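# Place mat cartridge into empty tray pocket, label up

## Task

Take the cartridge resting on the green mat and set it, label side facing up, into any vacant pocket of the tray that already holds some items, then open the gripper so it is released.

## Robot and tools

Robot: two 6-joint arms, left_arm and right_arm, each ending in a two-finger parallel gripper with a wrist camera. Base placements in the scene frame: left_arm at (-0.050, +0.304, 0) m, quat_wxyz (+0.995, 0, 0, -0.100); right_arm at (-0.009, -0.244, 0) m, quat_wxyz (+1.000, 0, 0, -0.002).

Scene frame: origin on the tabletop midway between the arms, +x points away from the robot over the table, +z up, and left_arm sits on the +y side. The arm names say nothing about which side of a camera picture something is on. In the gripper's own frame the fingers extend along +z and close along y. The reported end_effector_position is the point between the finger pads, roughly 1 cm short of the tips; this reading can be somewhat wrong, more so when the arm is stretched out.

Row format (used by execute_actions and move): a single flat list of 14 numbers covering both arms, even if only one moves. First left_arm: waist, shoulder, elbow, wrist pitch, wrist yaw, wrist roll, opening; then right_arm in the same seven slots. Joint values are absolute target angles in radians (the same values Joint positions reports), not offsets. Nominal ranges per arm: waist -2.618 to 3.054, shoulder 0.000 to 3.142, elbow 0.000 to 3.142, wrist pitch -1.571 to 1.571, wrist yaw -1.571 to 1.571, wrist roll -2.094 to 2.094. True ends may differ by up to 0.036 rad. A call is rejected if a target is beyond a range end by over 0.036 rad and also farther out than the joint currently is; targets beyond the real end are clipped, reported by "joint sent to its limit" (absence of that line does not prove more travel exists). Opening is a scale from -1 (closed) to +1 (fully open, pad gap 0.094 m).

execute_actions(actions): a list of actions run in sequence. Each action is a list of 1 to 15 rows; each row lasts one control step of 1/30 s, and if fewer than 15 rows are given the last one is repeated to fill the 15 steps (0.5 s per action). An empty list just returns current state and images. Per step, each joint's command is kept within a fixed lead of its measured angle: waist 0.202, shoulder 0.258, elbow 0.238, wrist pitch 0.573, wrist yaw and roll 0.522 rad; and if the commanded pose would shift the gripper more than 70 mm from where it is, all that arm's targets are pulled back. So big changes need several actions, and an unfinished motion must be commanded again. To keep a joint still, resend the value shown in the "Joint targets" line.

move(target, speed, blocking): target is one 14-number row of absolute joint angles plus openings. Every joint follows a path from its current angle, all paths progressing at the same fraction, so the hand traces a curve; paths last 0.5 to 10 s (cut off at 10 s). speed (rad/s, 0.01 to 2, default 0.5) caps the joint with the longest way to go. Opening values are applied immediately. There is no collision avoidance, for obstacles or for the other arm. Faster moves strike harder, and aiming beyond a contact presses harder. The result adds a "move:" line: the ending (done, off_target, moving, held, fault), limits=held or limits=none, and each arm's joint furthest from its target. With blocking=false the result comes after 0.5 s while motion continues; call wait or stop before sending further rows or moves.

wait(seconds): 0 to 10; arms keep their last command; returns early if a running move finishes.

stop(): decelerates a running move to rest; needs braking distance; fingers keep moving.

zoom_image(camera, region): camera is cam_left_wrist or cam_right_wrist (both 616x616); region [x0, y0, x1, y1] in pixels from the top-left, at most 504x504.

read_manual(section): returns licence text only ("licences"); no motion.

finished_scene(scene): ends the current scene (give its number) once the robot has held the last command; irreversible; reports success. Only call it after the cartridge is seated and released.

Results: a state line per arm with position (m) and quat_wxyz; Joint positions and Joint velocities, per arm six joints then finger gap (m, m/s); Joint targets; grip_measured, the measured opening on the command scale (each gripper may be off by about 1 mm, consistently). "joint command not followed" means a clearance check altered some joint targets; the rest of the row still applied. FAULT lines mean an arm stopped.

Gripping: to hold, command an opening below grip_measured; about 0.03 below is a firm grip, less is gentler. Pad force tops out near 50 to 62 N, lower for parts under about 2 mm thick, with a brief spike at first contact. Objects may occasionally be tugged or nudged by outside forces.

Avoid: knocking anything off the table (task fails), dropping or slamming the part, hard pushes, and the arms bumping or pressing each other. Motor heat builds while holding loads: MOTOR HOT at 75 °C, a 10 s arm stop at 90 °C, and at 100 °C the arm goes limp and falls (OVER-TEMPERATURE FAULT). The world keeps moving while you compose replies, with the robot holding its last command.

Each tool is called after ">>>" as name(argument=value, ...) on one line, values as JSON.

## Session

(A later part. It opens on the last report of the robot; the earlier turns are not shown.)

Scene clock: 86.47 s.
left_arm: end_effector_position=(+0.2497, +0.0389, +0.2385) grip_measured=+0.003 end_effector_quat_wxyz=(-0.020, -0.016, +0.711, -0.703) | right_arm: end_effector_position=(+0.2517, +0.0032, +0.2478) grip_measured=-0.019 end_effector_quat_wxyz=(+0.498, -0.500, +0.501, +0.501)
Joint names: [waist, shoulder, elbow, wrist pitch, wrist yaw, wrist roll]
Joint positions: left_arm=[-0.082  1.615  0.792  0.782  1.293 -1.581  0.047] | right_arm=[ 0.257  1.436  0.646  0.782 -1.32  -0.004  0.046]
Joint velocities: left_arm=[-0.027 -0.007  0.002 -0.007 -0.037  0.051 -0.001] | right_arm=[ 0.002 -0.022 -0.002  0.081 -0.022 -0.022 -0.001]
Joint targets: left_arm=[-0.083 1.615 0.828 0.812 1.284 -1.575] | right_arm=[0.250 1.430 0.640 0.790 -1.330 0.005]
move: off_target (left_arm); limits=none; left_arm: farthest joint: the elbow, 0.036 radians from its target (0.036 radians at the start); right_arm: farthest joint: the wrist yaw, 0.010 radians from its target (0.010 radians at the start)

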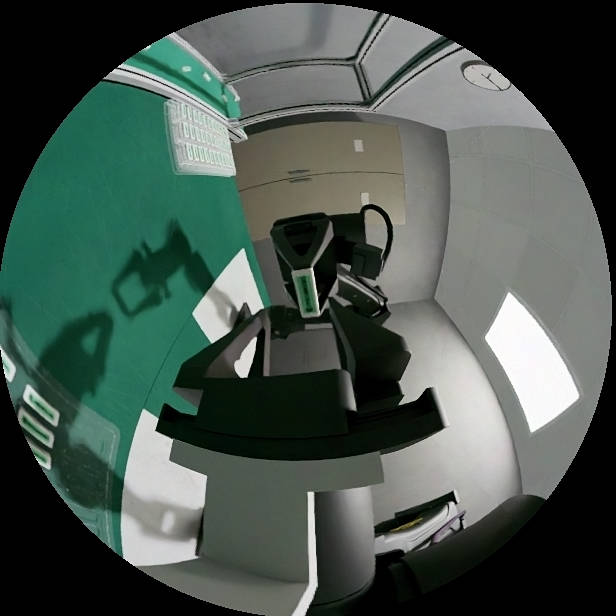

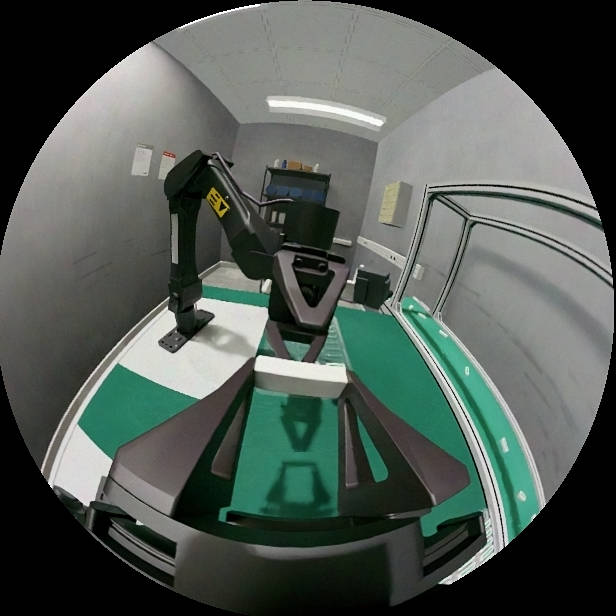

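>>> execute_actions(actions=[[[-0.083,1.615,0.85,0.8,1.284,-1.575,0.0,0.25,1.43,0.64,0.79,-1.33,0.005,-0.055],[-0.083,1.615,0.85,0.8,1.284,-1.575,0.0,0.25,1.43,0.64,0.79,-1.33,0.005,-0.055],[-0.083,1.615,0.85,0.8,1.284,-1.575,0.0,0.25,1.43,0.64,0.79,-1.33,0.005,-0.055],[-0.083,1.615,0.84,0.8,1.284,-1.575,0.0,0.25,1.43,0.64,0.79,-1.33,0.005,-0.055]]])

>>> zoom_image(camera="cam_left_wrist", region=[220, 210, 400, 370])

>>> zoom_image(camera="cam_right_wrist", region=[210, 240, 410, 420])

Scene clock: 94.27 s.
left_arm: end_effector_position=(+0.2525, +0.0382, +0.2445) grip_measured=+0.003 end_effector_quat_wxyz=(-0.013, -0.010, +0.709, -0.705) | right_arm: end_effector_position=(+0.2517, +0.0032, +0.2478) grip_measured=-0.019 end_effector_quat_wxyz=(+0.498, -0.500, +0.501, +0.501)
Joint names: [waist, shoulder, elbow, wrist pitch, wrist yaw, wrist roll]
Joint positions: left_arm=[-0.082  1.615  0.81   0.781  1.292 -1.581  0.047] | right_arm=[ 0.257  1.436  0.646  0.782 -1.32  -0.004  0.046]
Joint velocities: left_arm=[-0.017 -0.007 -0.007  0.022 -0.037  0.022 -0.001] | right_arm=[ 0.007  0.007  0.007 -0.007  0.007 -0.095 -0.   ]
Joint targets: left_arm=[-0.083 1.615 0.840 0.800 1.284 -1.575] | right_arm=[0.250 1.430 0.640 0.790 -1.330 0.005]

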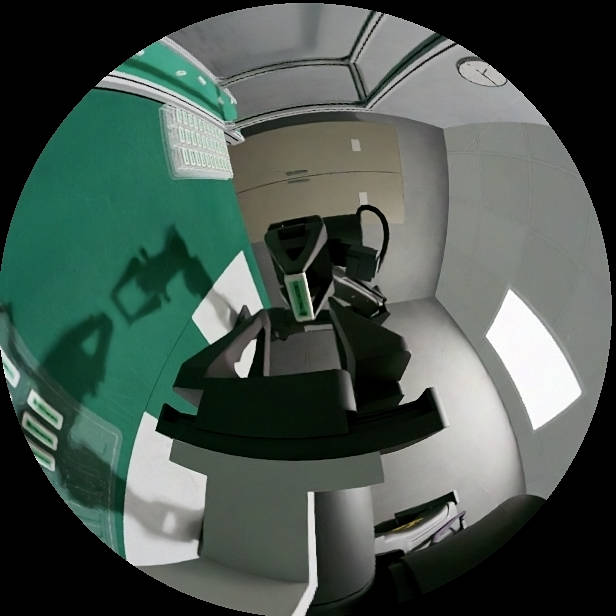

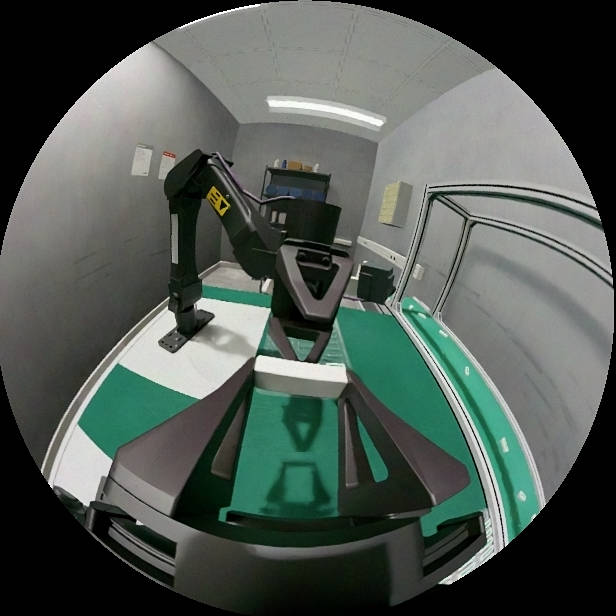

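Region (220, 210, 400, 370) of cam_left_wrist's 616x616 image, scaled by 2.800, with more detail than that image has.

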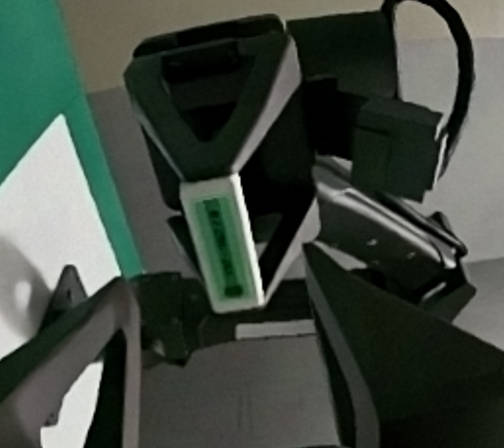

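Region (210, 240, 410, 420) of cam_right_wrist's 616x616 image, scaled by 2.520, with more detail than that image has; it fills the top 454 rows of this view, and the rest is white.

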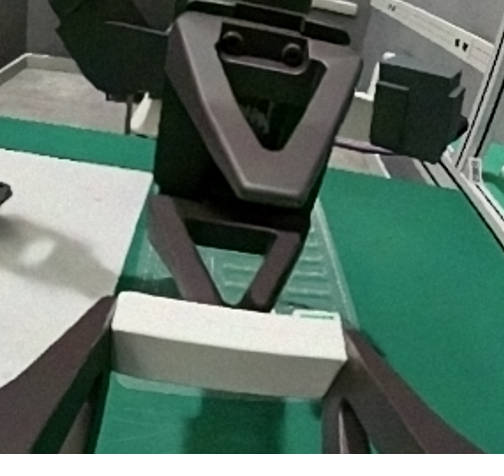

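>>> move(target=[-0.142,1.615,0.84,0.8,1.222,-1.575,-0.3,0.25,1.43,0.64,0.79,-1.33,0.005,-0.055], speed=0.15)

>>> zoom_image(camera="cam_left_wrist", region=[220, 210, 400, 370])

>>> zoom_image(camera="cam_right_wrist", region=[210, 240, 410, 420])

Scene clock: 99.20 s.
left_arm: end_effector_position=(+0.2484, +0.0219, +0.2437) grip_measured=-0.297 end_effector_quat_wxyz=(-0.013, -0.014, +0.710, -0.704) | right_arm: end_effector_position=(+0.2517, +0.0032, +0.2478) grip_measured=-0.019 end_effector_quat_wxyz=(+0.498, -0.500, +0.501, +0.501)
Joint names: [waist, shoulder, elbow, wrist pitch, wrist yaw, wrist roll]
Joint positions: left_arm=[-0.137  1.615  0.81   0.777  1.232 -1.583  0.033] | right_arm=[ 0.257  1.436  0.646  0.782 -1.32  -0.003  0.046]
Joint velocities: left_arm=[ 0.002 -0.007  0.002  0.037  0.007 -0.037 -0.   ] | right_arm=[ 0.002 -0.002  0.012  0.007  0.037 -0.051 -0.   ]
Joint targets: left_arm=[-0.142 1.615 0.840 0.800 1.222 -1.575] | right_arm=[0.250 1.430 0.640 0.790 -1.330 0.005]
move: off_target (left_arm); limits=none; left_arm: farthest joint: the elbow, 0.030 radians from its target (0.030 radians at the start); right_arm: farthest joint: the wrist yaw, 0.010 radians from its target (0.010 radians at the start)

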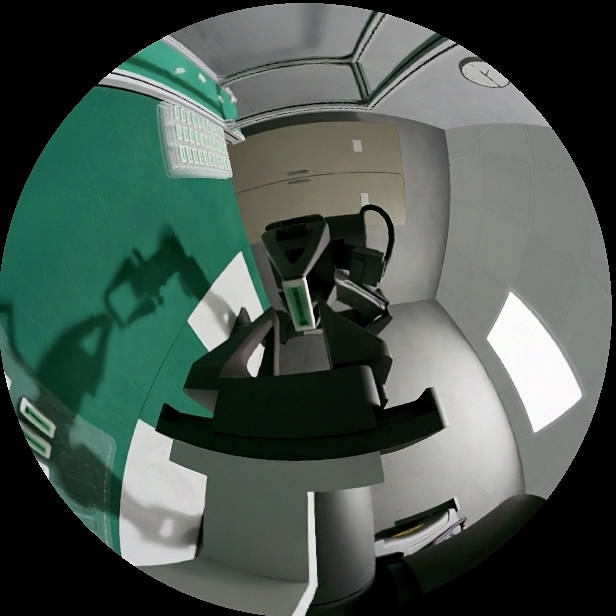

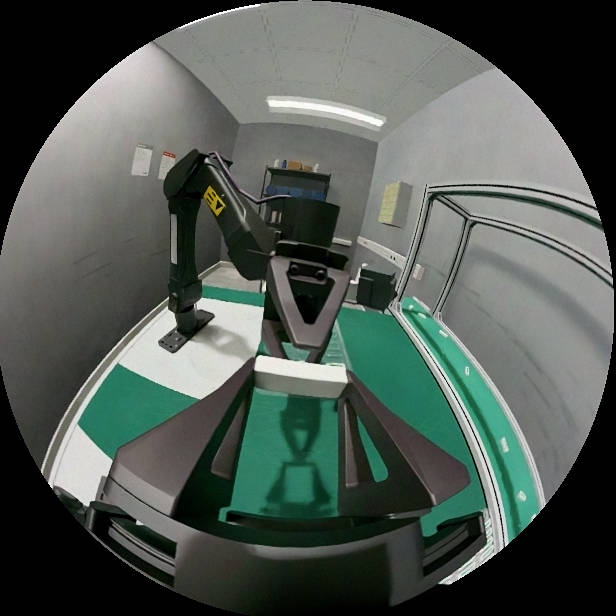

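Region (220, 210, 400, 370) of cam_left_wrist's 616x616 image, scaled by 2.800, with more detail than that image has.

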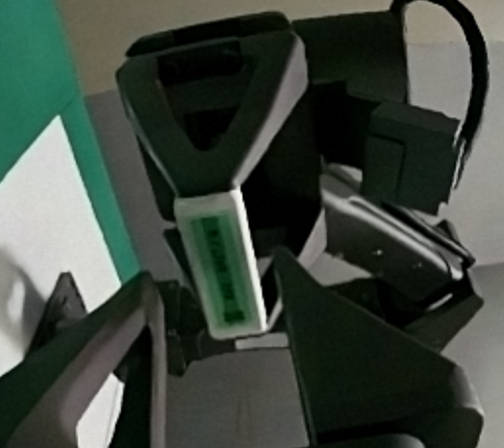

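Region (210, 240, 410, 420) of cam_right_wrist's 616x616 image, scaled by 2.520, with more detail than that image has; it fills the top 454 rows of this view, and the rest is white.

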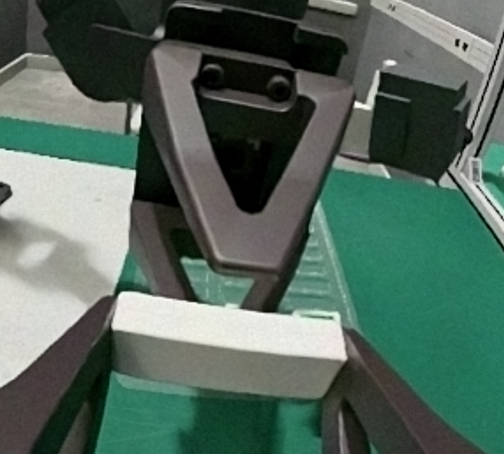

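>>> move(target=[-0.172,1.615,0.84,0.82,1.194,-1.575,-0.45,0.25,1.43,0.64,0.79,-1.33,0.005,-0.055], speed=0.1)

>>> zoom_image(camera="cam_left_wrist", region=[220, 210, 400, 370])

>>> zoom_image(camera="cam_right_wrist", region=[210, 240, 410, 420])

Scene clock: 103.90 s.
left_arm: end_effector_position=(+0.2449, +0.0132, +0.2451) grip_measured=-0.447 end_effector_quat_wxyz=(-0.010, -0.010, +0.709, -0.705) | right_arm: end_effector_position=(+0.2517, +0.0032, +0.2478) grip_measured=-0.019 end_effector_quat_wxyz=(+0.498, -0.500, +0.501, +0.501)
Joint names: [waist, shoulder, elbow, wrist pitch, wrist yaw, wrist roll]
Joint positions: left_arm=[-0.166  1.615  0.81   0.789  1.204 -1.585  0.026] | right_arm=[ 0.257  1.436  0.646  0.782 -1.32  -0.003  0.046]
Joint velocities: left_arm=[ 0.017 -0.012  0.007 -0.007 -0.095  0.022  0.001] | right_arm=[-0.002  0.002 -0.007  0.022  0.022 -0.022 -0.   ]
Joint targets: left_arm=[-0.172 1.615 0.840 0.820 1.194 -1.575] | right_arm=[0.250 1.430 0.640 0.790 -1.330 0.005]
move: off_target (left_arm); limits=none; left_arm: farthest joint: the wrist pitch, 0.031 radians from its target (0.043 radians at the start); right_arm: farthest joint: the wrist yaw, 0.010 radians from its target (0.010 radians at the start)

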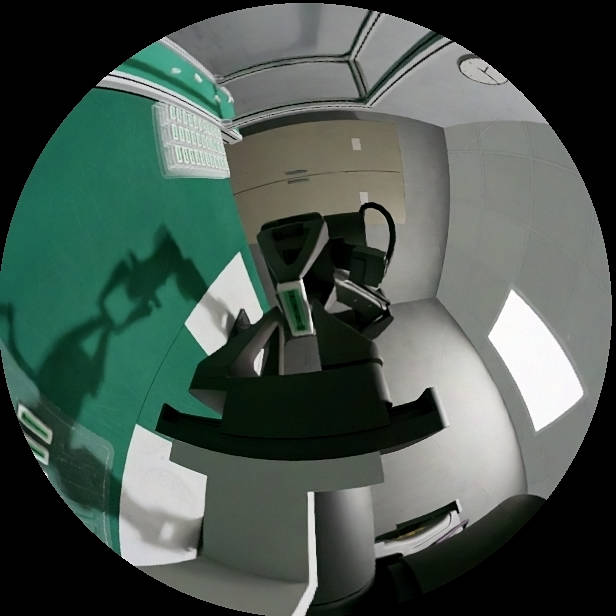

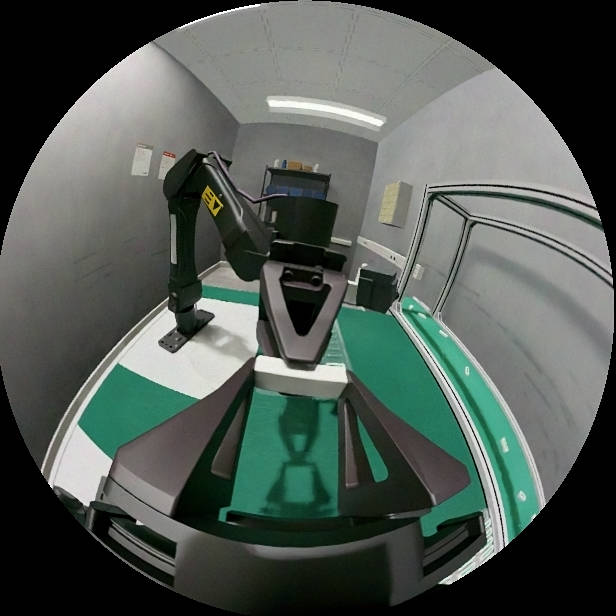

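Region (220, 210, 400, 370) of cam_left_wrist's 616x616 image, scaled by 2.800, with more detail than that image has.

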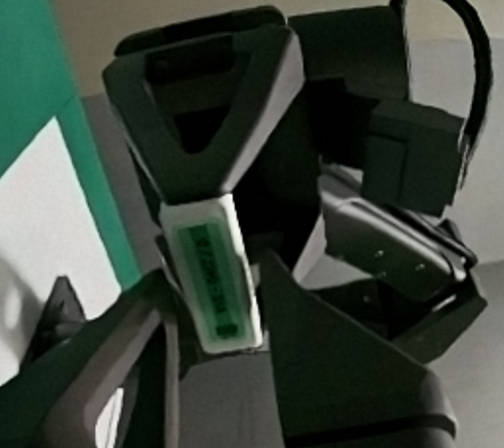

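Region (210, 240, 410, 420) of cam_right_wrist's 616x616 image, scaled by 2.520, with more detail than that image has; it fills the top 454 rows of this view, and the rest is white.

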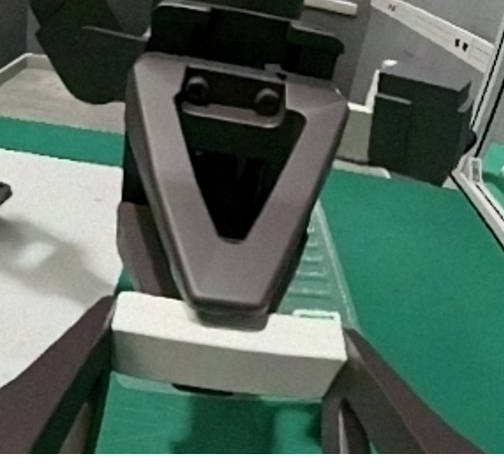

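>>> execute_actions(actions=[[[-0.172,1.615,0.83,0.8,1.194,-1.575,-0.48,0.25,1.43,0.64,0.79,-1.33,0.005,-0.055],[-0.172,1.615,0.83,0.8,1.194,-1.575,-0.5,0.25,1.43,0.64,0.79,-1.33,0.005,-0.055],[-0.172,1.615,0.83,0.8,1.194,-1.575,-0.52,0.25,1.43,0.64,0.79,-1.33,0.005,-0.055],[-0.172,1.615,0.83,0.8,1.194,-1.575,-0.54,0.25,1.43,0.64,0.79,-1.33,0.005,-0.055],[-0.172,1.615,0.83,0.8,1.194,-1.575,-0.56,0.25,1.43,0.64,0.79,-1.33,0.005,-0.055],[-0.172,1.615,0.83,0.8,1.194,-1.575,-0.58,0.25,1.43,0.64,0.79,-1.33,0.005,-0.055]]])

>>> zoom_image(camera="cam_left_wrist", region=[250, 260, 350, 360])

>>> zoom_image(camera="cam_right_wrist", region=[230, 310, 370, 420])

Scene clock: 112.90 s.
left_arm: end_effector_position=(+0.2451, +0.0132, +0.2452) grip_measured=-0.577 end_effector_quat_wxyz=(-0.010, -0.010, +0.709, -0.705) | right_arm: end_effector_position=(+0.2517, +0.0032, +0.2478) grip_measured=-0.019 end_effector_quat_wxyz=(+0.498, -0.500, +0.501, +0.501)
Joint names: [waist, shoulder, elbow, wrist pitch, wrist yaw, wrist roll]
Joint positions: left_arm=[-0.166  1.615  0.81   0.789  1.203 -1.585  0.02 ] | right_arm=[ 0.257  1.436  0.646  0.782 -1.32  -0.003  0.046]
Joint velocities: left_arm=[-0.007 -0.007  0.012  0.022  0.037  0.022 -0.001] | right_arm=[-0.007  0.002 -0.012 -0.037  0.007  0.037 -0.   ]
Joint targets: left_arm=[-0.172 1.615 0.830 0.800 1.194 -1.575] | right_arm=[0.250 1.430 0.640 0.790 -1.330 0.005]

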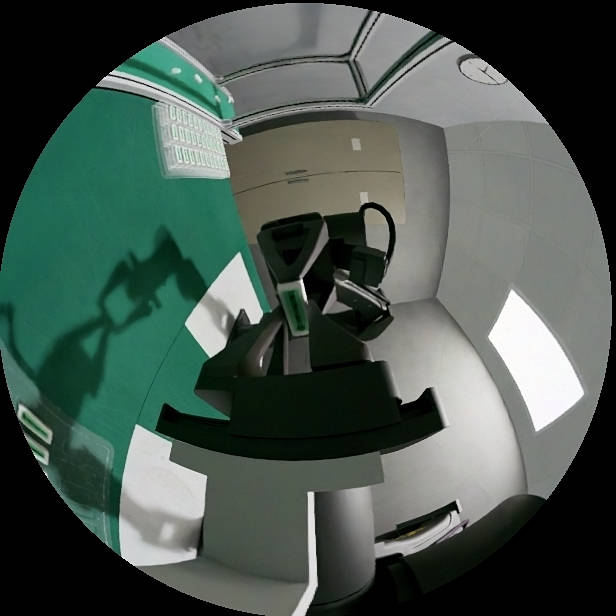

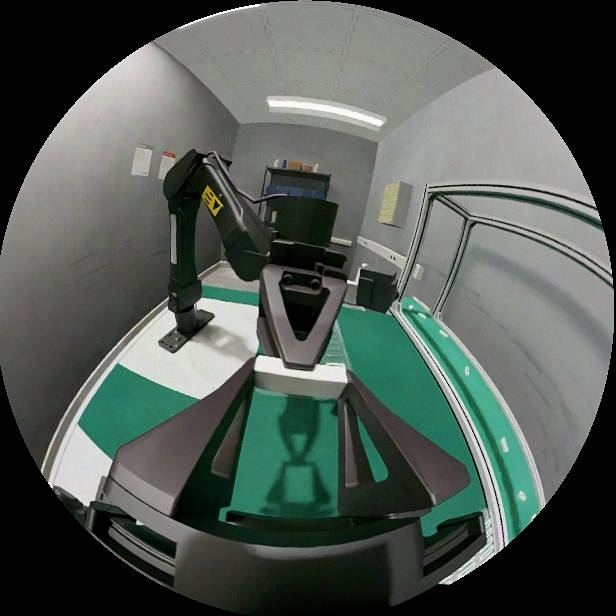

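Region (250, 260, 350, 360) of cam_left_wrist's 616x616 image, scaled by 5.040, with more detail than that image has.

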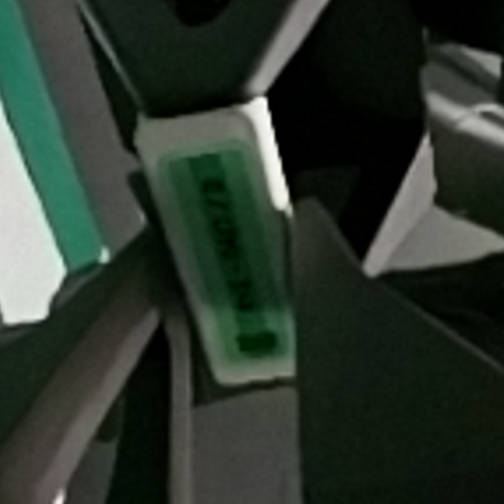

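Region (230, 310, 370, 420) of cam_right_wrist's 616x616 image, scaled by 3.600, with more detail than that image has; it fills the top 396 rows of this view, and the rest is white.

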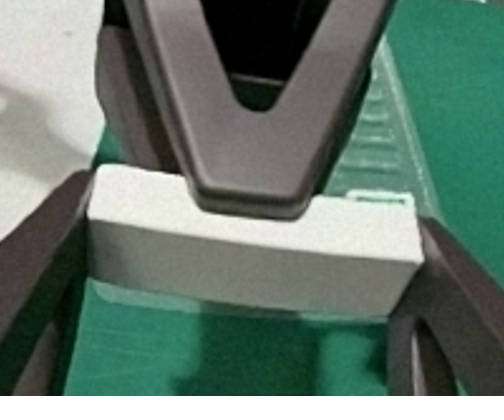

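Good depth (about half+). Close.

>>> execute_actions(actions=[[[-0.172,1.615,0.83,0.8,1.194,-1.585,-0.59,0.25,1.43,0.64,0.79,-1.33,0.005,-0.055],[-0.172,1.615,0.83,0.8,1.194,-1.585,-0.6,0.25,1.43,0.64,0.79,-1.33,0.005,-0.055],[-0.172,1.615,0.83,0.8,1.194,-1.585,-0.615,0.25,1.43,0.64,0.79,-1.33,0.005,-0.055],[-0.172,1.615,0.83,0.8,1.194,-1.585,-0.63,0.25,1.43,0.64,0.79,-1.33,0.005,-0.055],[-0.172,1.615,0.83,0.8,1.194,-1.585,-0.645,0.25,1.43,0.64,0.79,-1.33,0.005,-0.055],[-0.172,1.615,0.83,0.8,1.194,-1.585,-0.66,0.25,1.43,0.64,0.79,-1.33,0.005,-0.055],[-0.172,1.615,0.83,0.8,1.194,-1.585,-0.675,0.25,1.43,0.64,0.79,-1.33,0.005,-0.055]]])

>>> zoom_image(camera="cam_right_wrist", region=[230, 310, 370, 420])

Scene clock: 117.23 s.
left_arm: end_effector_position=(+0.2451, +0.0132, +0.2452) grip_measured=-0.659 end_effector_quat_wxyz=(-0.011, -0.012, +0.709, -0.705) | right_arm: end_effector_position=(+0.2517, +0.0032, +0.2478) grip_measured=-0.019 end_effector_quat_wxyz=(+0.498, -0.500, +0.501, +0.501)
Joint names: [waist, shoulder, elbow, wrist pitch, wrist yaw, wrist roll]
Joint positions: left_arm=[-0.166  1.615  0.81   0.789  1.203 -1.588  0.016] | right_arm=[ 0.257  1.436  0.646  0.782 -1.32  -0.003  0.046]
Joint velocities: left_arm=[ 0.002  0.012  0.002  0.022 -0.081  0.007 -0.001] | right_arm=[-0.007  0.007  0.002  0.007  0.051 -0.022 -0.   ]
Joint targets: left_arm=[-0.172 1.615 0.830 0.800 1.194 -1.585] | right_arm=[0.250 1.430 0.640 0.790 -1.330 0.005]

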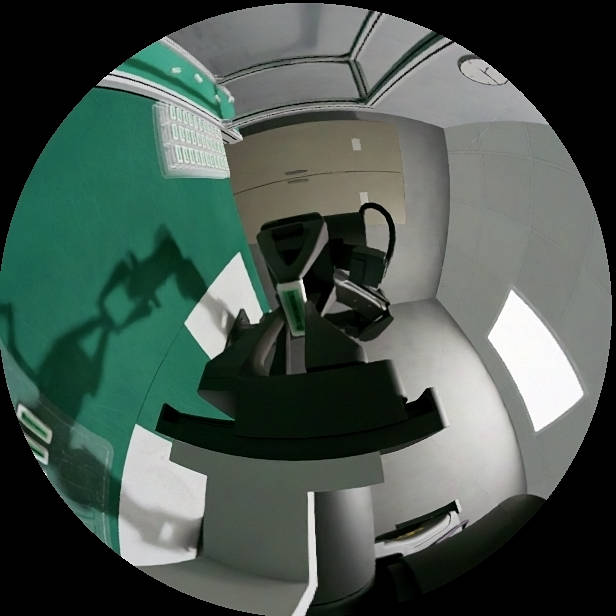

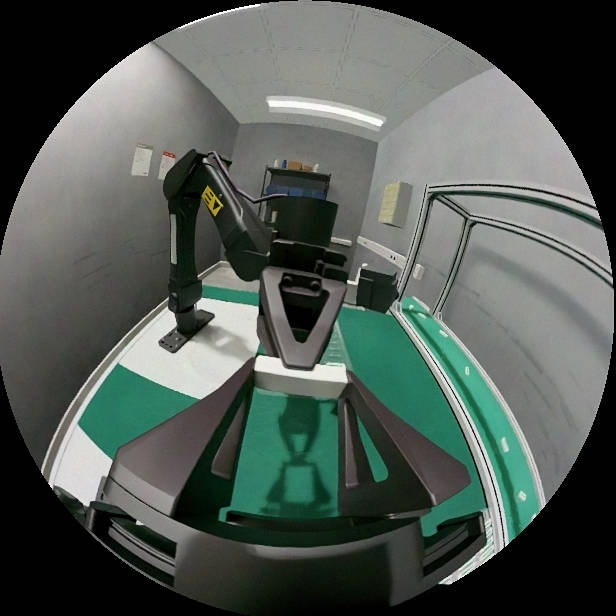

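Region (230, 310, 370, 420) of cam_right_wrist's 616x616 image, scaled by 3.600, with more detail than that image has; it fills the top 396 rows of this view, and the rest is white.

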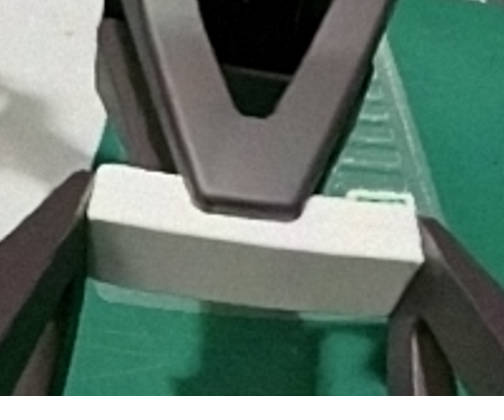

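>>> execute_actions(actions=[[[-0.172,1.615,0.83,0.8,1.194,-1.585,-0.695,0.25,1.43,0.64,0.79,-1.33,0.005,-0.055],[-0.172,1.615,0.83,0.8,1.194,-1.585,-0.695,0.25,1.43,0.64,0.79,-1.33,0.005,-0.055],[-0.172,1.615,0.83,0.8,1.194,-1.585,-0.695,0.25,1.43,0.64,0.79,-1.33,0.005,-0.055],[-0.172,1.615,0.83,0.8,1.194,-1.585,-0.695,0.25,1.43,0.64,0.79,-1.33,0.005,-0.055],[-0.172,1.615,0.83,0.8,1.194,-1.585,-0.695,0.25,1.43,0.64,0.79,-1.33,0.005,-0.03],[-0.172,1.615,0.83,0.8,1.194,-1.585,-0.695,0.25,1.43,0.64,0.79,-1.33,0.005,0.0],[-0.172,1.615,0.83,0.8,1.194,-1.585,-0.695,0.25,1.43,0.64,0.79,-1.33,0.005,0.1],[-0.172,1.615,0.83,0.8,1.194,-1.585,-0.695,0.25,1.43,0.64,0.79,-1.33,0.005,0.5]]])

>>> move(target=[-0.172,1.615,0.83,0.8,1.194,-1.585,-0.695,0.03,1.43,0.64,0.79,-1.54,0.005,0.5], speed=0.6)

Scene clock: 124.97 s.
left_arm: end_effector_position=(+0.2451, +0.0132, +0.2450) grip_measured=-0.667 end_effector_quat_wxyz=(-0.012, -0.012, +0.709, -0.705) | right_arm: end_effector_position=(+0.2516, +0.0032, +0.2479) grip_measured=+0.498 end_effector_quat_wxyz=(+0.498, -0.500, +0.501, +0.501)
Joint names: [waist, shoulder, elbow, wrist pitch, wrist yaw, wrist roll]
Joint positions: left_arm=[-0.166  1.615  0.81   0.788  1.203 -1.589  0.016] | right_arm=[ 0.257  1.436  0.646  0.783 -1.32  -0.003  0.07 ]
Joint velocities: left_arm=[ 0.012  0.017  0.007 -0.066 -0.007  0.037 -0.001] | right_arm=[ 0.002 -0.002 -0.022 -0.066  0.007 -0.022  0.001]
Joint targets: left_arm=[-0.172 1.615 0.830 0.800 1.194 -1.585] | right_arm=[0.250 1.430 0.640 0.790 -1.330 0.005]

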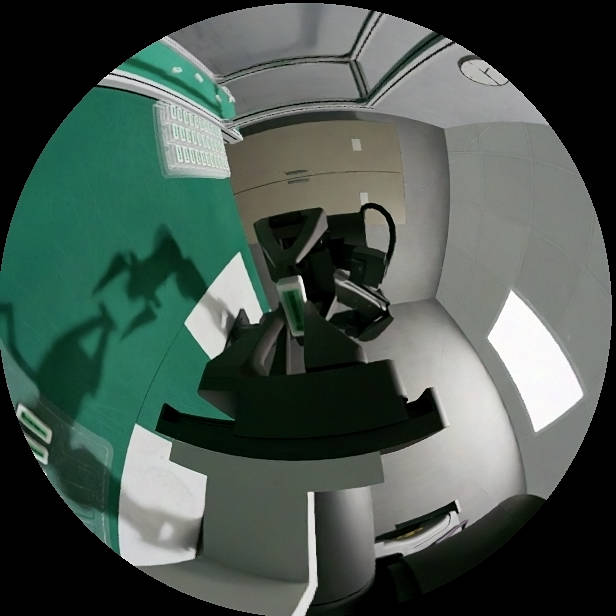

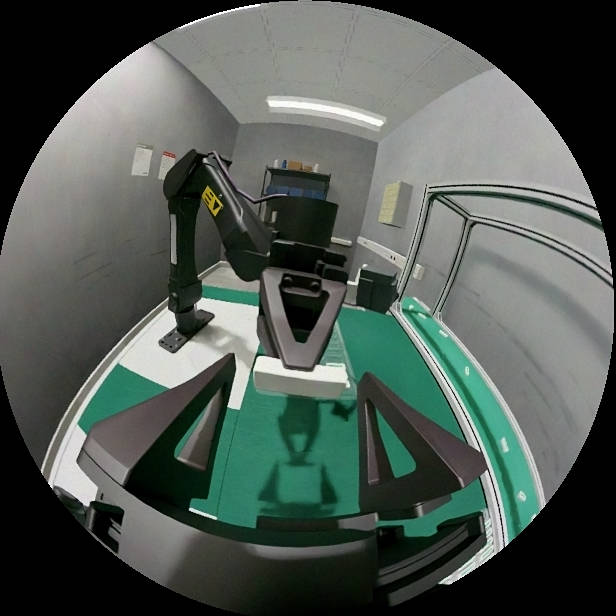

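Scene clock: 126.13 s.
left_arm: end_effector_position=(+0.2451, +0.0132, +0.2441) grip_measured=-0.667 end_effector_quat_wxyz=(-0.014, -0.015, +0.710, -0.704) | right_arm: end_effector_position=(+0.2627, -0.0562, +0.2482) grip_measured=+0.498 end_effector_quat_wxyz=(+0.502, -0.497, +0.504, +0.498)
Joint names: [waist, shoulder, elbow, wrist pitch, wrist yaw, wrist roll]
Joint positions: left_arm=[-0.166  1.615  0.81   0.782  1.203 -1.591  0.016] | right_arm=[ 0.034  1.436  0.646  0.784 -1.529 -0.003  0.07 ]
Joint velocities: left_arm=[-0.007 -0.022 -0.012 -0.037  0.051 -0.066 -0.   ] | right_arm=[-0.007 -0.012 -0.012 -0.066 -0.007  0.037  0.   ]
Joint targets: left_arm=[-0.172 1.615 0.830 0.800 1.194 -1.585] | right_arm=[0.030 1.430 0.640 0.790 -1.540 0.005]
move: done; limits=none; left_arm: farthest joint: the elbow, 0.020 radians from its target (0.020 radians at the start); right_arm: farthest joint: the wrist yaw, 0.011 radians from its target (0.220 radians at the start)

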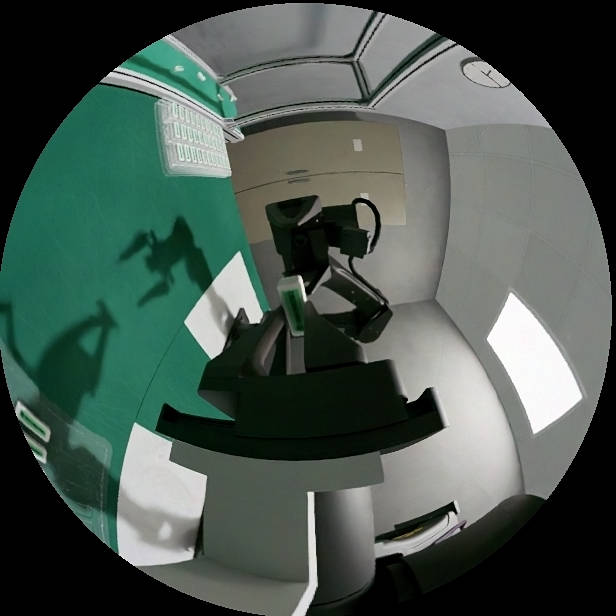

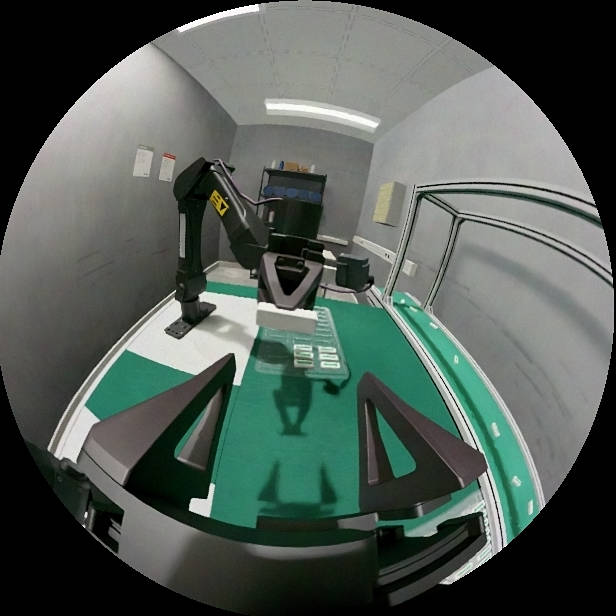

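>>> move(target=[0.28,1.86,1.42,-1.12,-0.01,0.008,-0.7,0.03,1.43,0.64,0.79,-1.54,0.005,0.5], speed=1.2)

>>> zoom_image(camera="cam_left_wrist", region=[150, 130, 450, 380])

Scene clock: 130.33 s.
left_arm: end_effector_position=(+0.2840, +0.3305, +0.0649) grip_measured=-0.667 end_effector_quat_wxyz=(-0.010, -0.038, +0.999, +0.001) | right_arm: end_effector_position=(+0.2627, -0.0562, +0.2482) grip_measured=+0.498 end_effector_quat_wxyz=(+0.502, -0.497, +0.503, +0.498)
Joint names: [waist, shoulder, elbow, wrist pitch, wrist yaw, wrist roll]
Joint positions: left_arm=[ 0.277  1.858  1.383 -1.117 -0.002  0.001  0.016] | right_arm=[ 0.034  1.436  0.646  0.784 -1.53  -0.003  0.07 ]
Joint velocities: left_arm=[-0.002  0.007 -0.002  0.007  0.007 -0.037 -0.001] | right_arm=[ 0.007 -0.017 -0.027  0.022 -0.037  0.081  0.001]
Joint targets: left_arm=[0.280 1.860 1.420 -1.120 -0.010 0.008] | right_arm=[0.030 1.430 0.640 0.790 -1.540 0.005]
move: off_target (left_arm); limits=none; left_arm: farthest joint: the elbow, 0.037 radians from its target (0.610 radians at the start); right_arm: farthest joint: the wrist yaw, 0.010 radians from its target (0.010 radians at the start)

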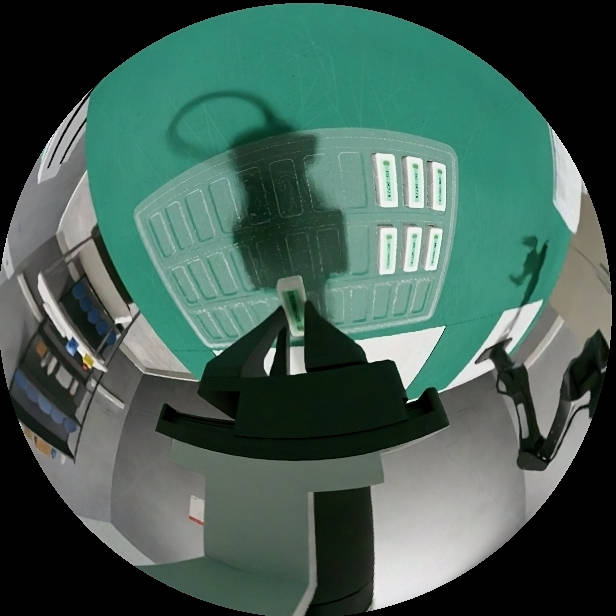

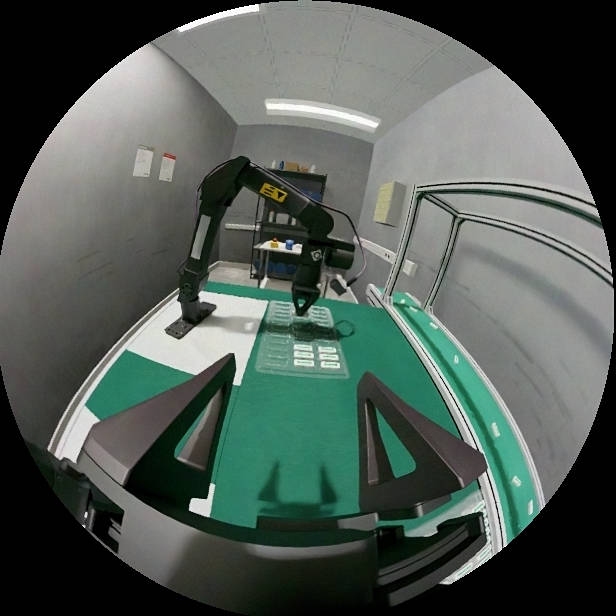

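Region (150, 130, 450, 380) of cam_left_wrist's 616x616 image, scaled by 1.680, with more detail than that image has.

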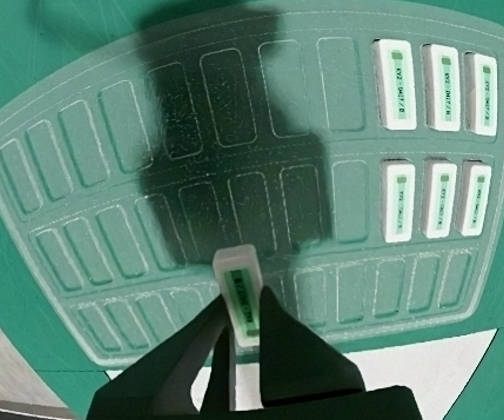

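>>> move(target=[0.28,1.915,1.333,-0.985,-0.01,0.008,-0.7,0.03,1.43,0.64,0.79,-1.54,0.005,0.5], speed=0.3)

>>> zoom_image(camera="cam_left_wrist", region=[200, 190, 420, 360])

>>> zoom_image(camera="cam_right_wrist", region=[250, 280, 360, 380])

Scene clock: 138.27 s.
left_arm: end_effector_position=(+0.2935, +0.3314, +0.0339) grip_measured=-0.667 end_effector_quat_wxyz=(-0.007, -0.037, +0.999, +0.001) | right_arm: end_effector_position=(+0.2626, -0.0562, +0.2482) grip_measured=+0.498 end_effector_quat_wxyz=(+0.502, -0.497, +0.503, +0.498)
Joint names: [waist, shoulder, elbow, wrist pitch, wrist yaw, wrist roll]
Joint positions: left_arm=[ 0.277  1.92   1.338 -1.003 -0.003  0.002  0.016] | right_arm=[ 0.034  1.436  0.646  0.784 -1.53  -0.003  0.07 ]
Joint velocities: left_arm=[ 0.007 -0.002 -0.007  0.081  0.022 -0.139  0.   ] | right_arm=[ 0.002 -0.017  0.007  0.007 -0.051 -0.051  0.   ]
Joint targets: left_arm=[0.280 1.915 1.333 -0.985 -0.010 0.008] | right_arm=[0.030 1.430 0.640 0.790 -1.540 0.005]
move: done; limits=none; left_arm: farthest joint: the wrist pitch, 0.018 radians from its target (0.133 radians at the start); right_arm: farthest joint: the wrist yaw, 0.010 radians from its target (0.010 radians at the start)

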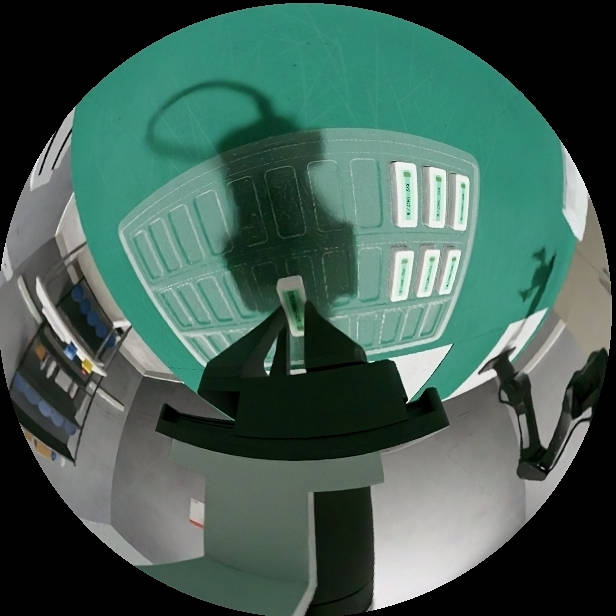

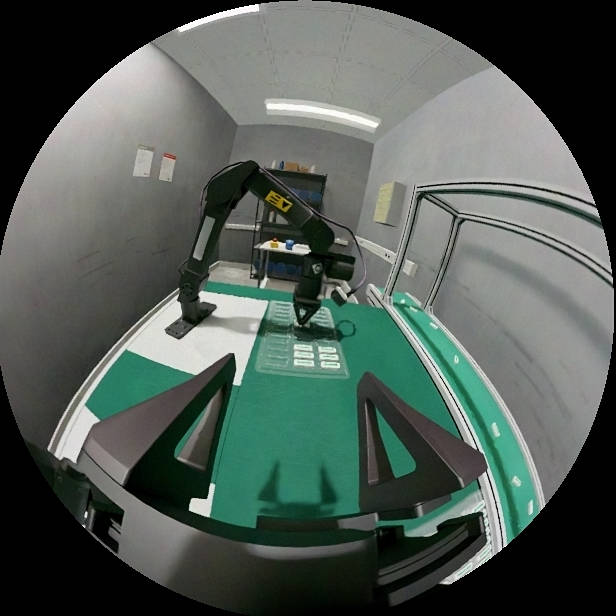

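Region (200, 190, 420, 360) of cam_left_wrist's 616x616 image, scaled by 2.291, with more detail than that image has; it fills the top 389 rows of this view, and the rest is white.

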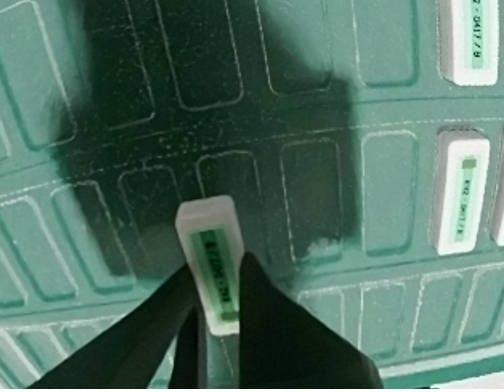

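Region (250, 280, 360, 380) of cam_right_wrist's 616x616 image, scaled by 4.582, with more detail than that image has; it fills the top 458 rows of this view, and the rest is white.

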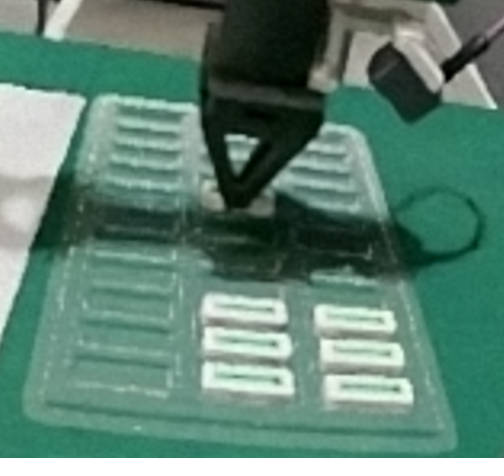

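>>> move(target=[0.246,1.935,1.333,-0.955,-0.01,0.008,-0.7,0.03,1.43,0.64,0.79,-1.54,0.005,0.5], speed=0.15)

>>> zoom_image(camera="cam_left_wrist", region=[220, 230, 380, 350])

Scene clock: 143.67 s.
left_arm: end_effector_position=(+0.2999, +0.3227, +0.0282) grip_measured=-0.667 end_effector_quat_wxyz=(-0.001, -0.024, +1.000, +0.001) | right_arm: end_effector_position=(+0.2626, -0.0562, +0.2482) grip_measured=+0.498 end_effector_quat_wxyz=(+0.502, -0.497, +0.503, +0.498)
Joint names: [waist, shoulder, elbow, wrist pitch, wrist yaw, wrist roll]
Joint positions: left_arm=[ 0.251  1.937  1.338 -0.974 -0.003  0.002  0.016] | right_arm=[ 0.034  1.436  0.646  0.784 -1.53  -0.003  0.07 ]
Joint velocities: left_arm=[-0.002 -0.032  0.002  0.037  0.007 -0.022 -0.   ] | right_arm=[ 0.012 -0.007 -0.017 -0.11  -0.007 -0.022  0.   ]
Joint targets: left_arm=[0.246 1.935 1.333 -0.955 -0.010 0.008] | right_arm=[0.030 1.430 0.640 0.790 -1.540 0.005]
move: done; limits=none; left_arm: farthest joint: the wrist pitch, 0.019 radians from its target (0.048 radians at the start); right_arm: farthest joint: the wrist yaw, 0.010 radians from its target (0.010 radians at the start)

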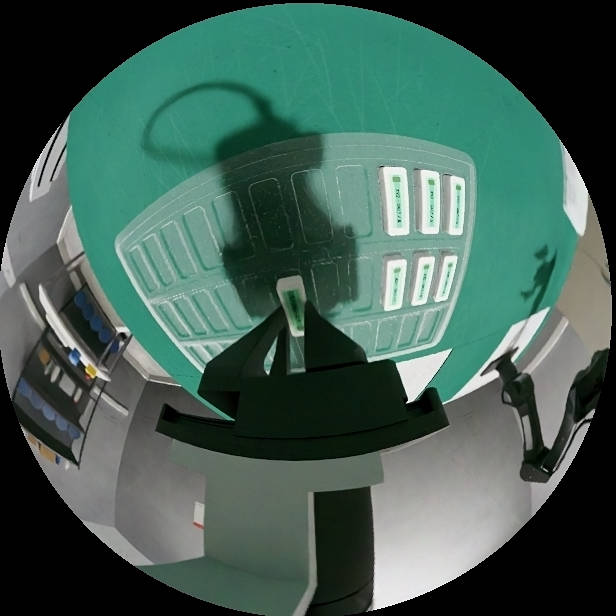

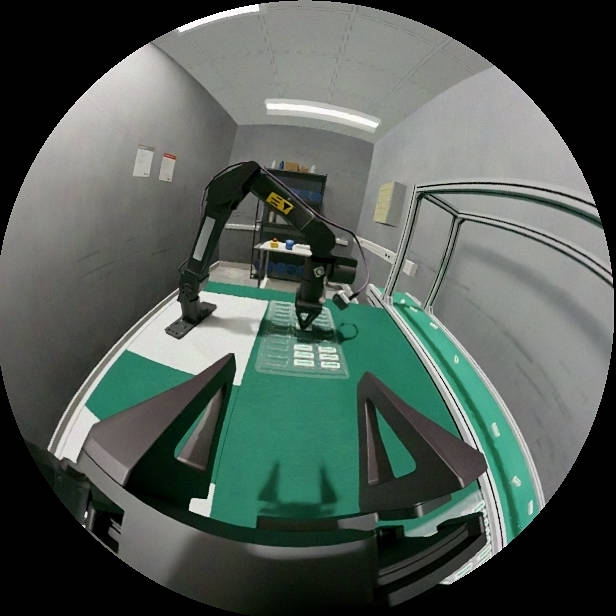

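Region (220, 230, 380, 350) of cam_left_wrist's 616x616 image, scaled by 3.150, with more detail than that image has; it fills the top 378 rows of this view, and the rest is white.

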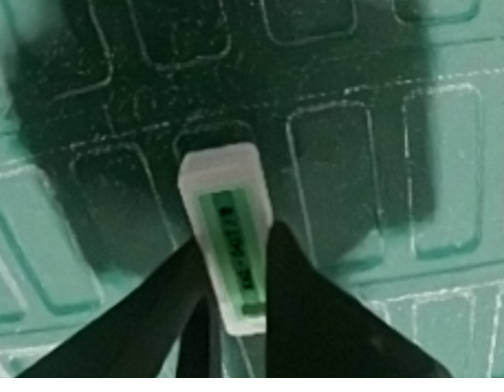

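>>> move(target=[0.246,1.954,1.333,-0.948,-0.01,0.008,-0.7,0.03,1.43,0.64,0.79,-1.54,0.005,0.5], speed=0.1)

>>> zoom_image(camera="cam_left_wrist", region=[240, 250, 360, 350])

>>> zoom_image(camera="cam_right_wrist", region=[275, 305, 345, 375])

Scene clock: 149.00 s.
left_arm: end_effector_position=(+0.2998, +0.3227, +0.0218) grip_measured=-0.667 end_effector_quat_wxyz=(-0.007, -0.024, +1.000, +0.001) | right_arm: end_effector_position=(+0.2626, -0.0562, +0.2482) grip_measured=+0.498 end_effector_quat_wxyz=(+0.502, -0.497, +0.503, +0.498)
Joint names: [waist, shoulder, elbow, wrist pitch, wrist yaw, wrist roll]
Joint positions: left_arm=[ 0.251  1.956  1.338 -0.967 -0.003  0.002  0.016] | right_arm=[ 0.034  1.436  0.646  0.784 -1.53  -0.003  0.07 ]
Joint velocities: left_arm=[-0.032 -0.002 -0.017 -0.051  0.007  0.022 -0.   ] | right_arm=[ 0.007 -0.022  0.012 -0.037  0.066 -0.051 -0.001]
Joint targets: left_arm=[0.246 1.954 1.333 -0.948 -0.010 0.008] | right_arm=[0.030 1.430 0.640 0.790 -1.540 0.005]
move: done; limits=none; left_arm: farthest joint: the wrist pitch, 0.019 radians from its target (0.026 radians at the start); right_arm: farthest joint: the wrist yaw, 0.010 radians from its target (0.010 radians at the start)

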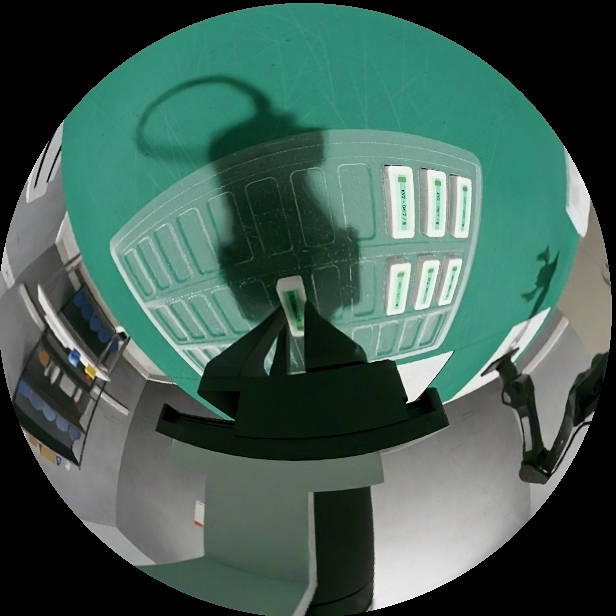

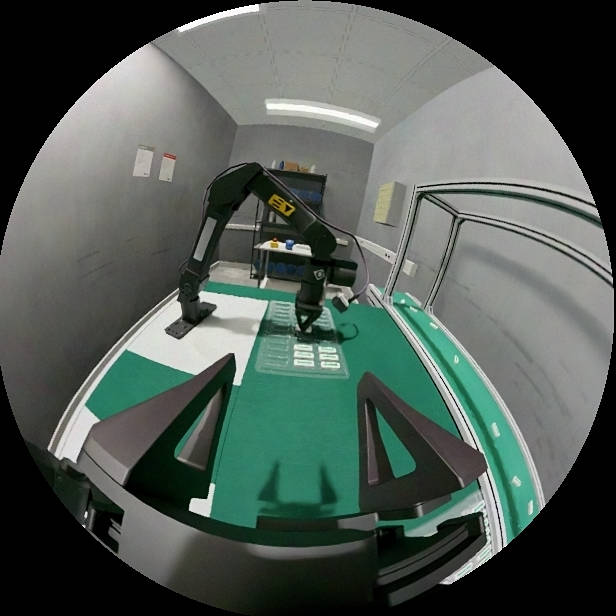

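Region (240, 250, 360, 350) of cam_left_wrist's 616x616 image, scaled by 4.200, with more detail than that image has.

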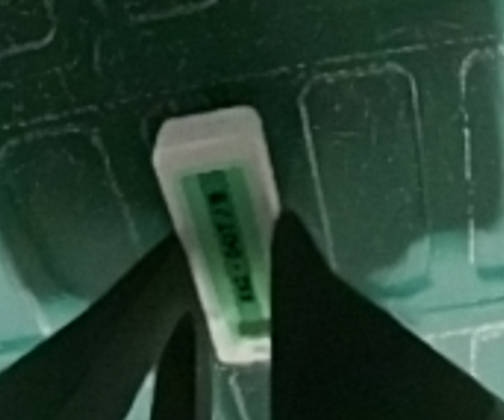

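Region (275, 305, 345, 375) of cam_right_wrist's 616x616 image, scaled by 7.200, with more detail than that image has.

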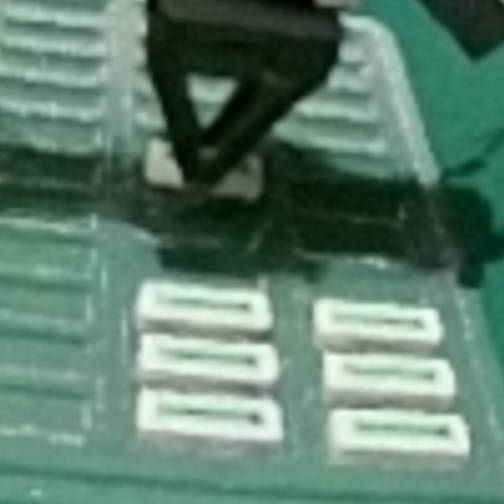

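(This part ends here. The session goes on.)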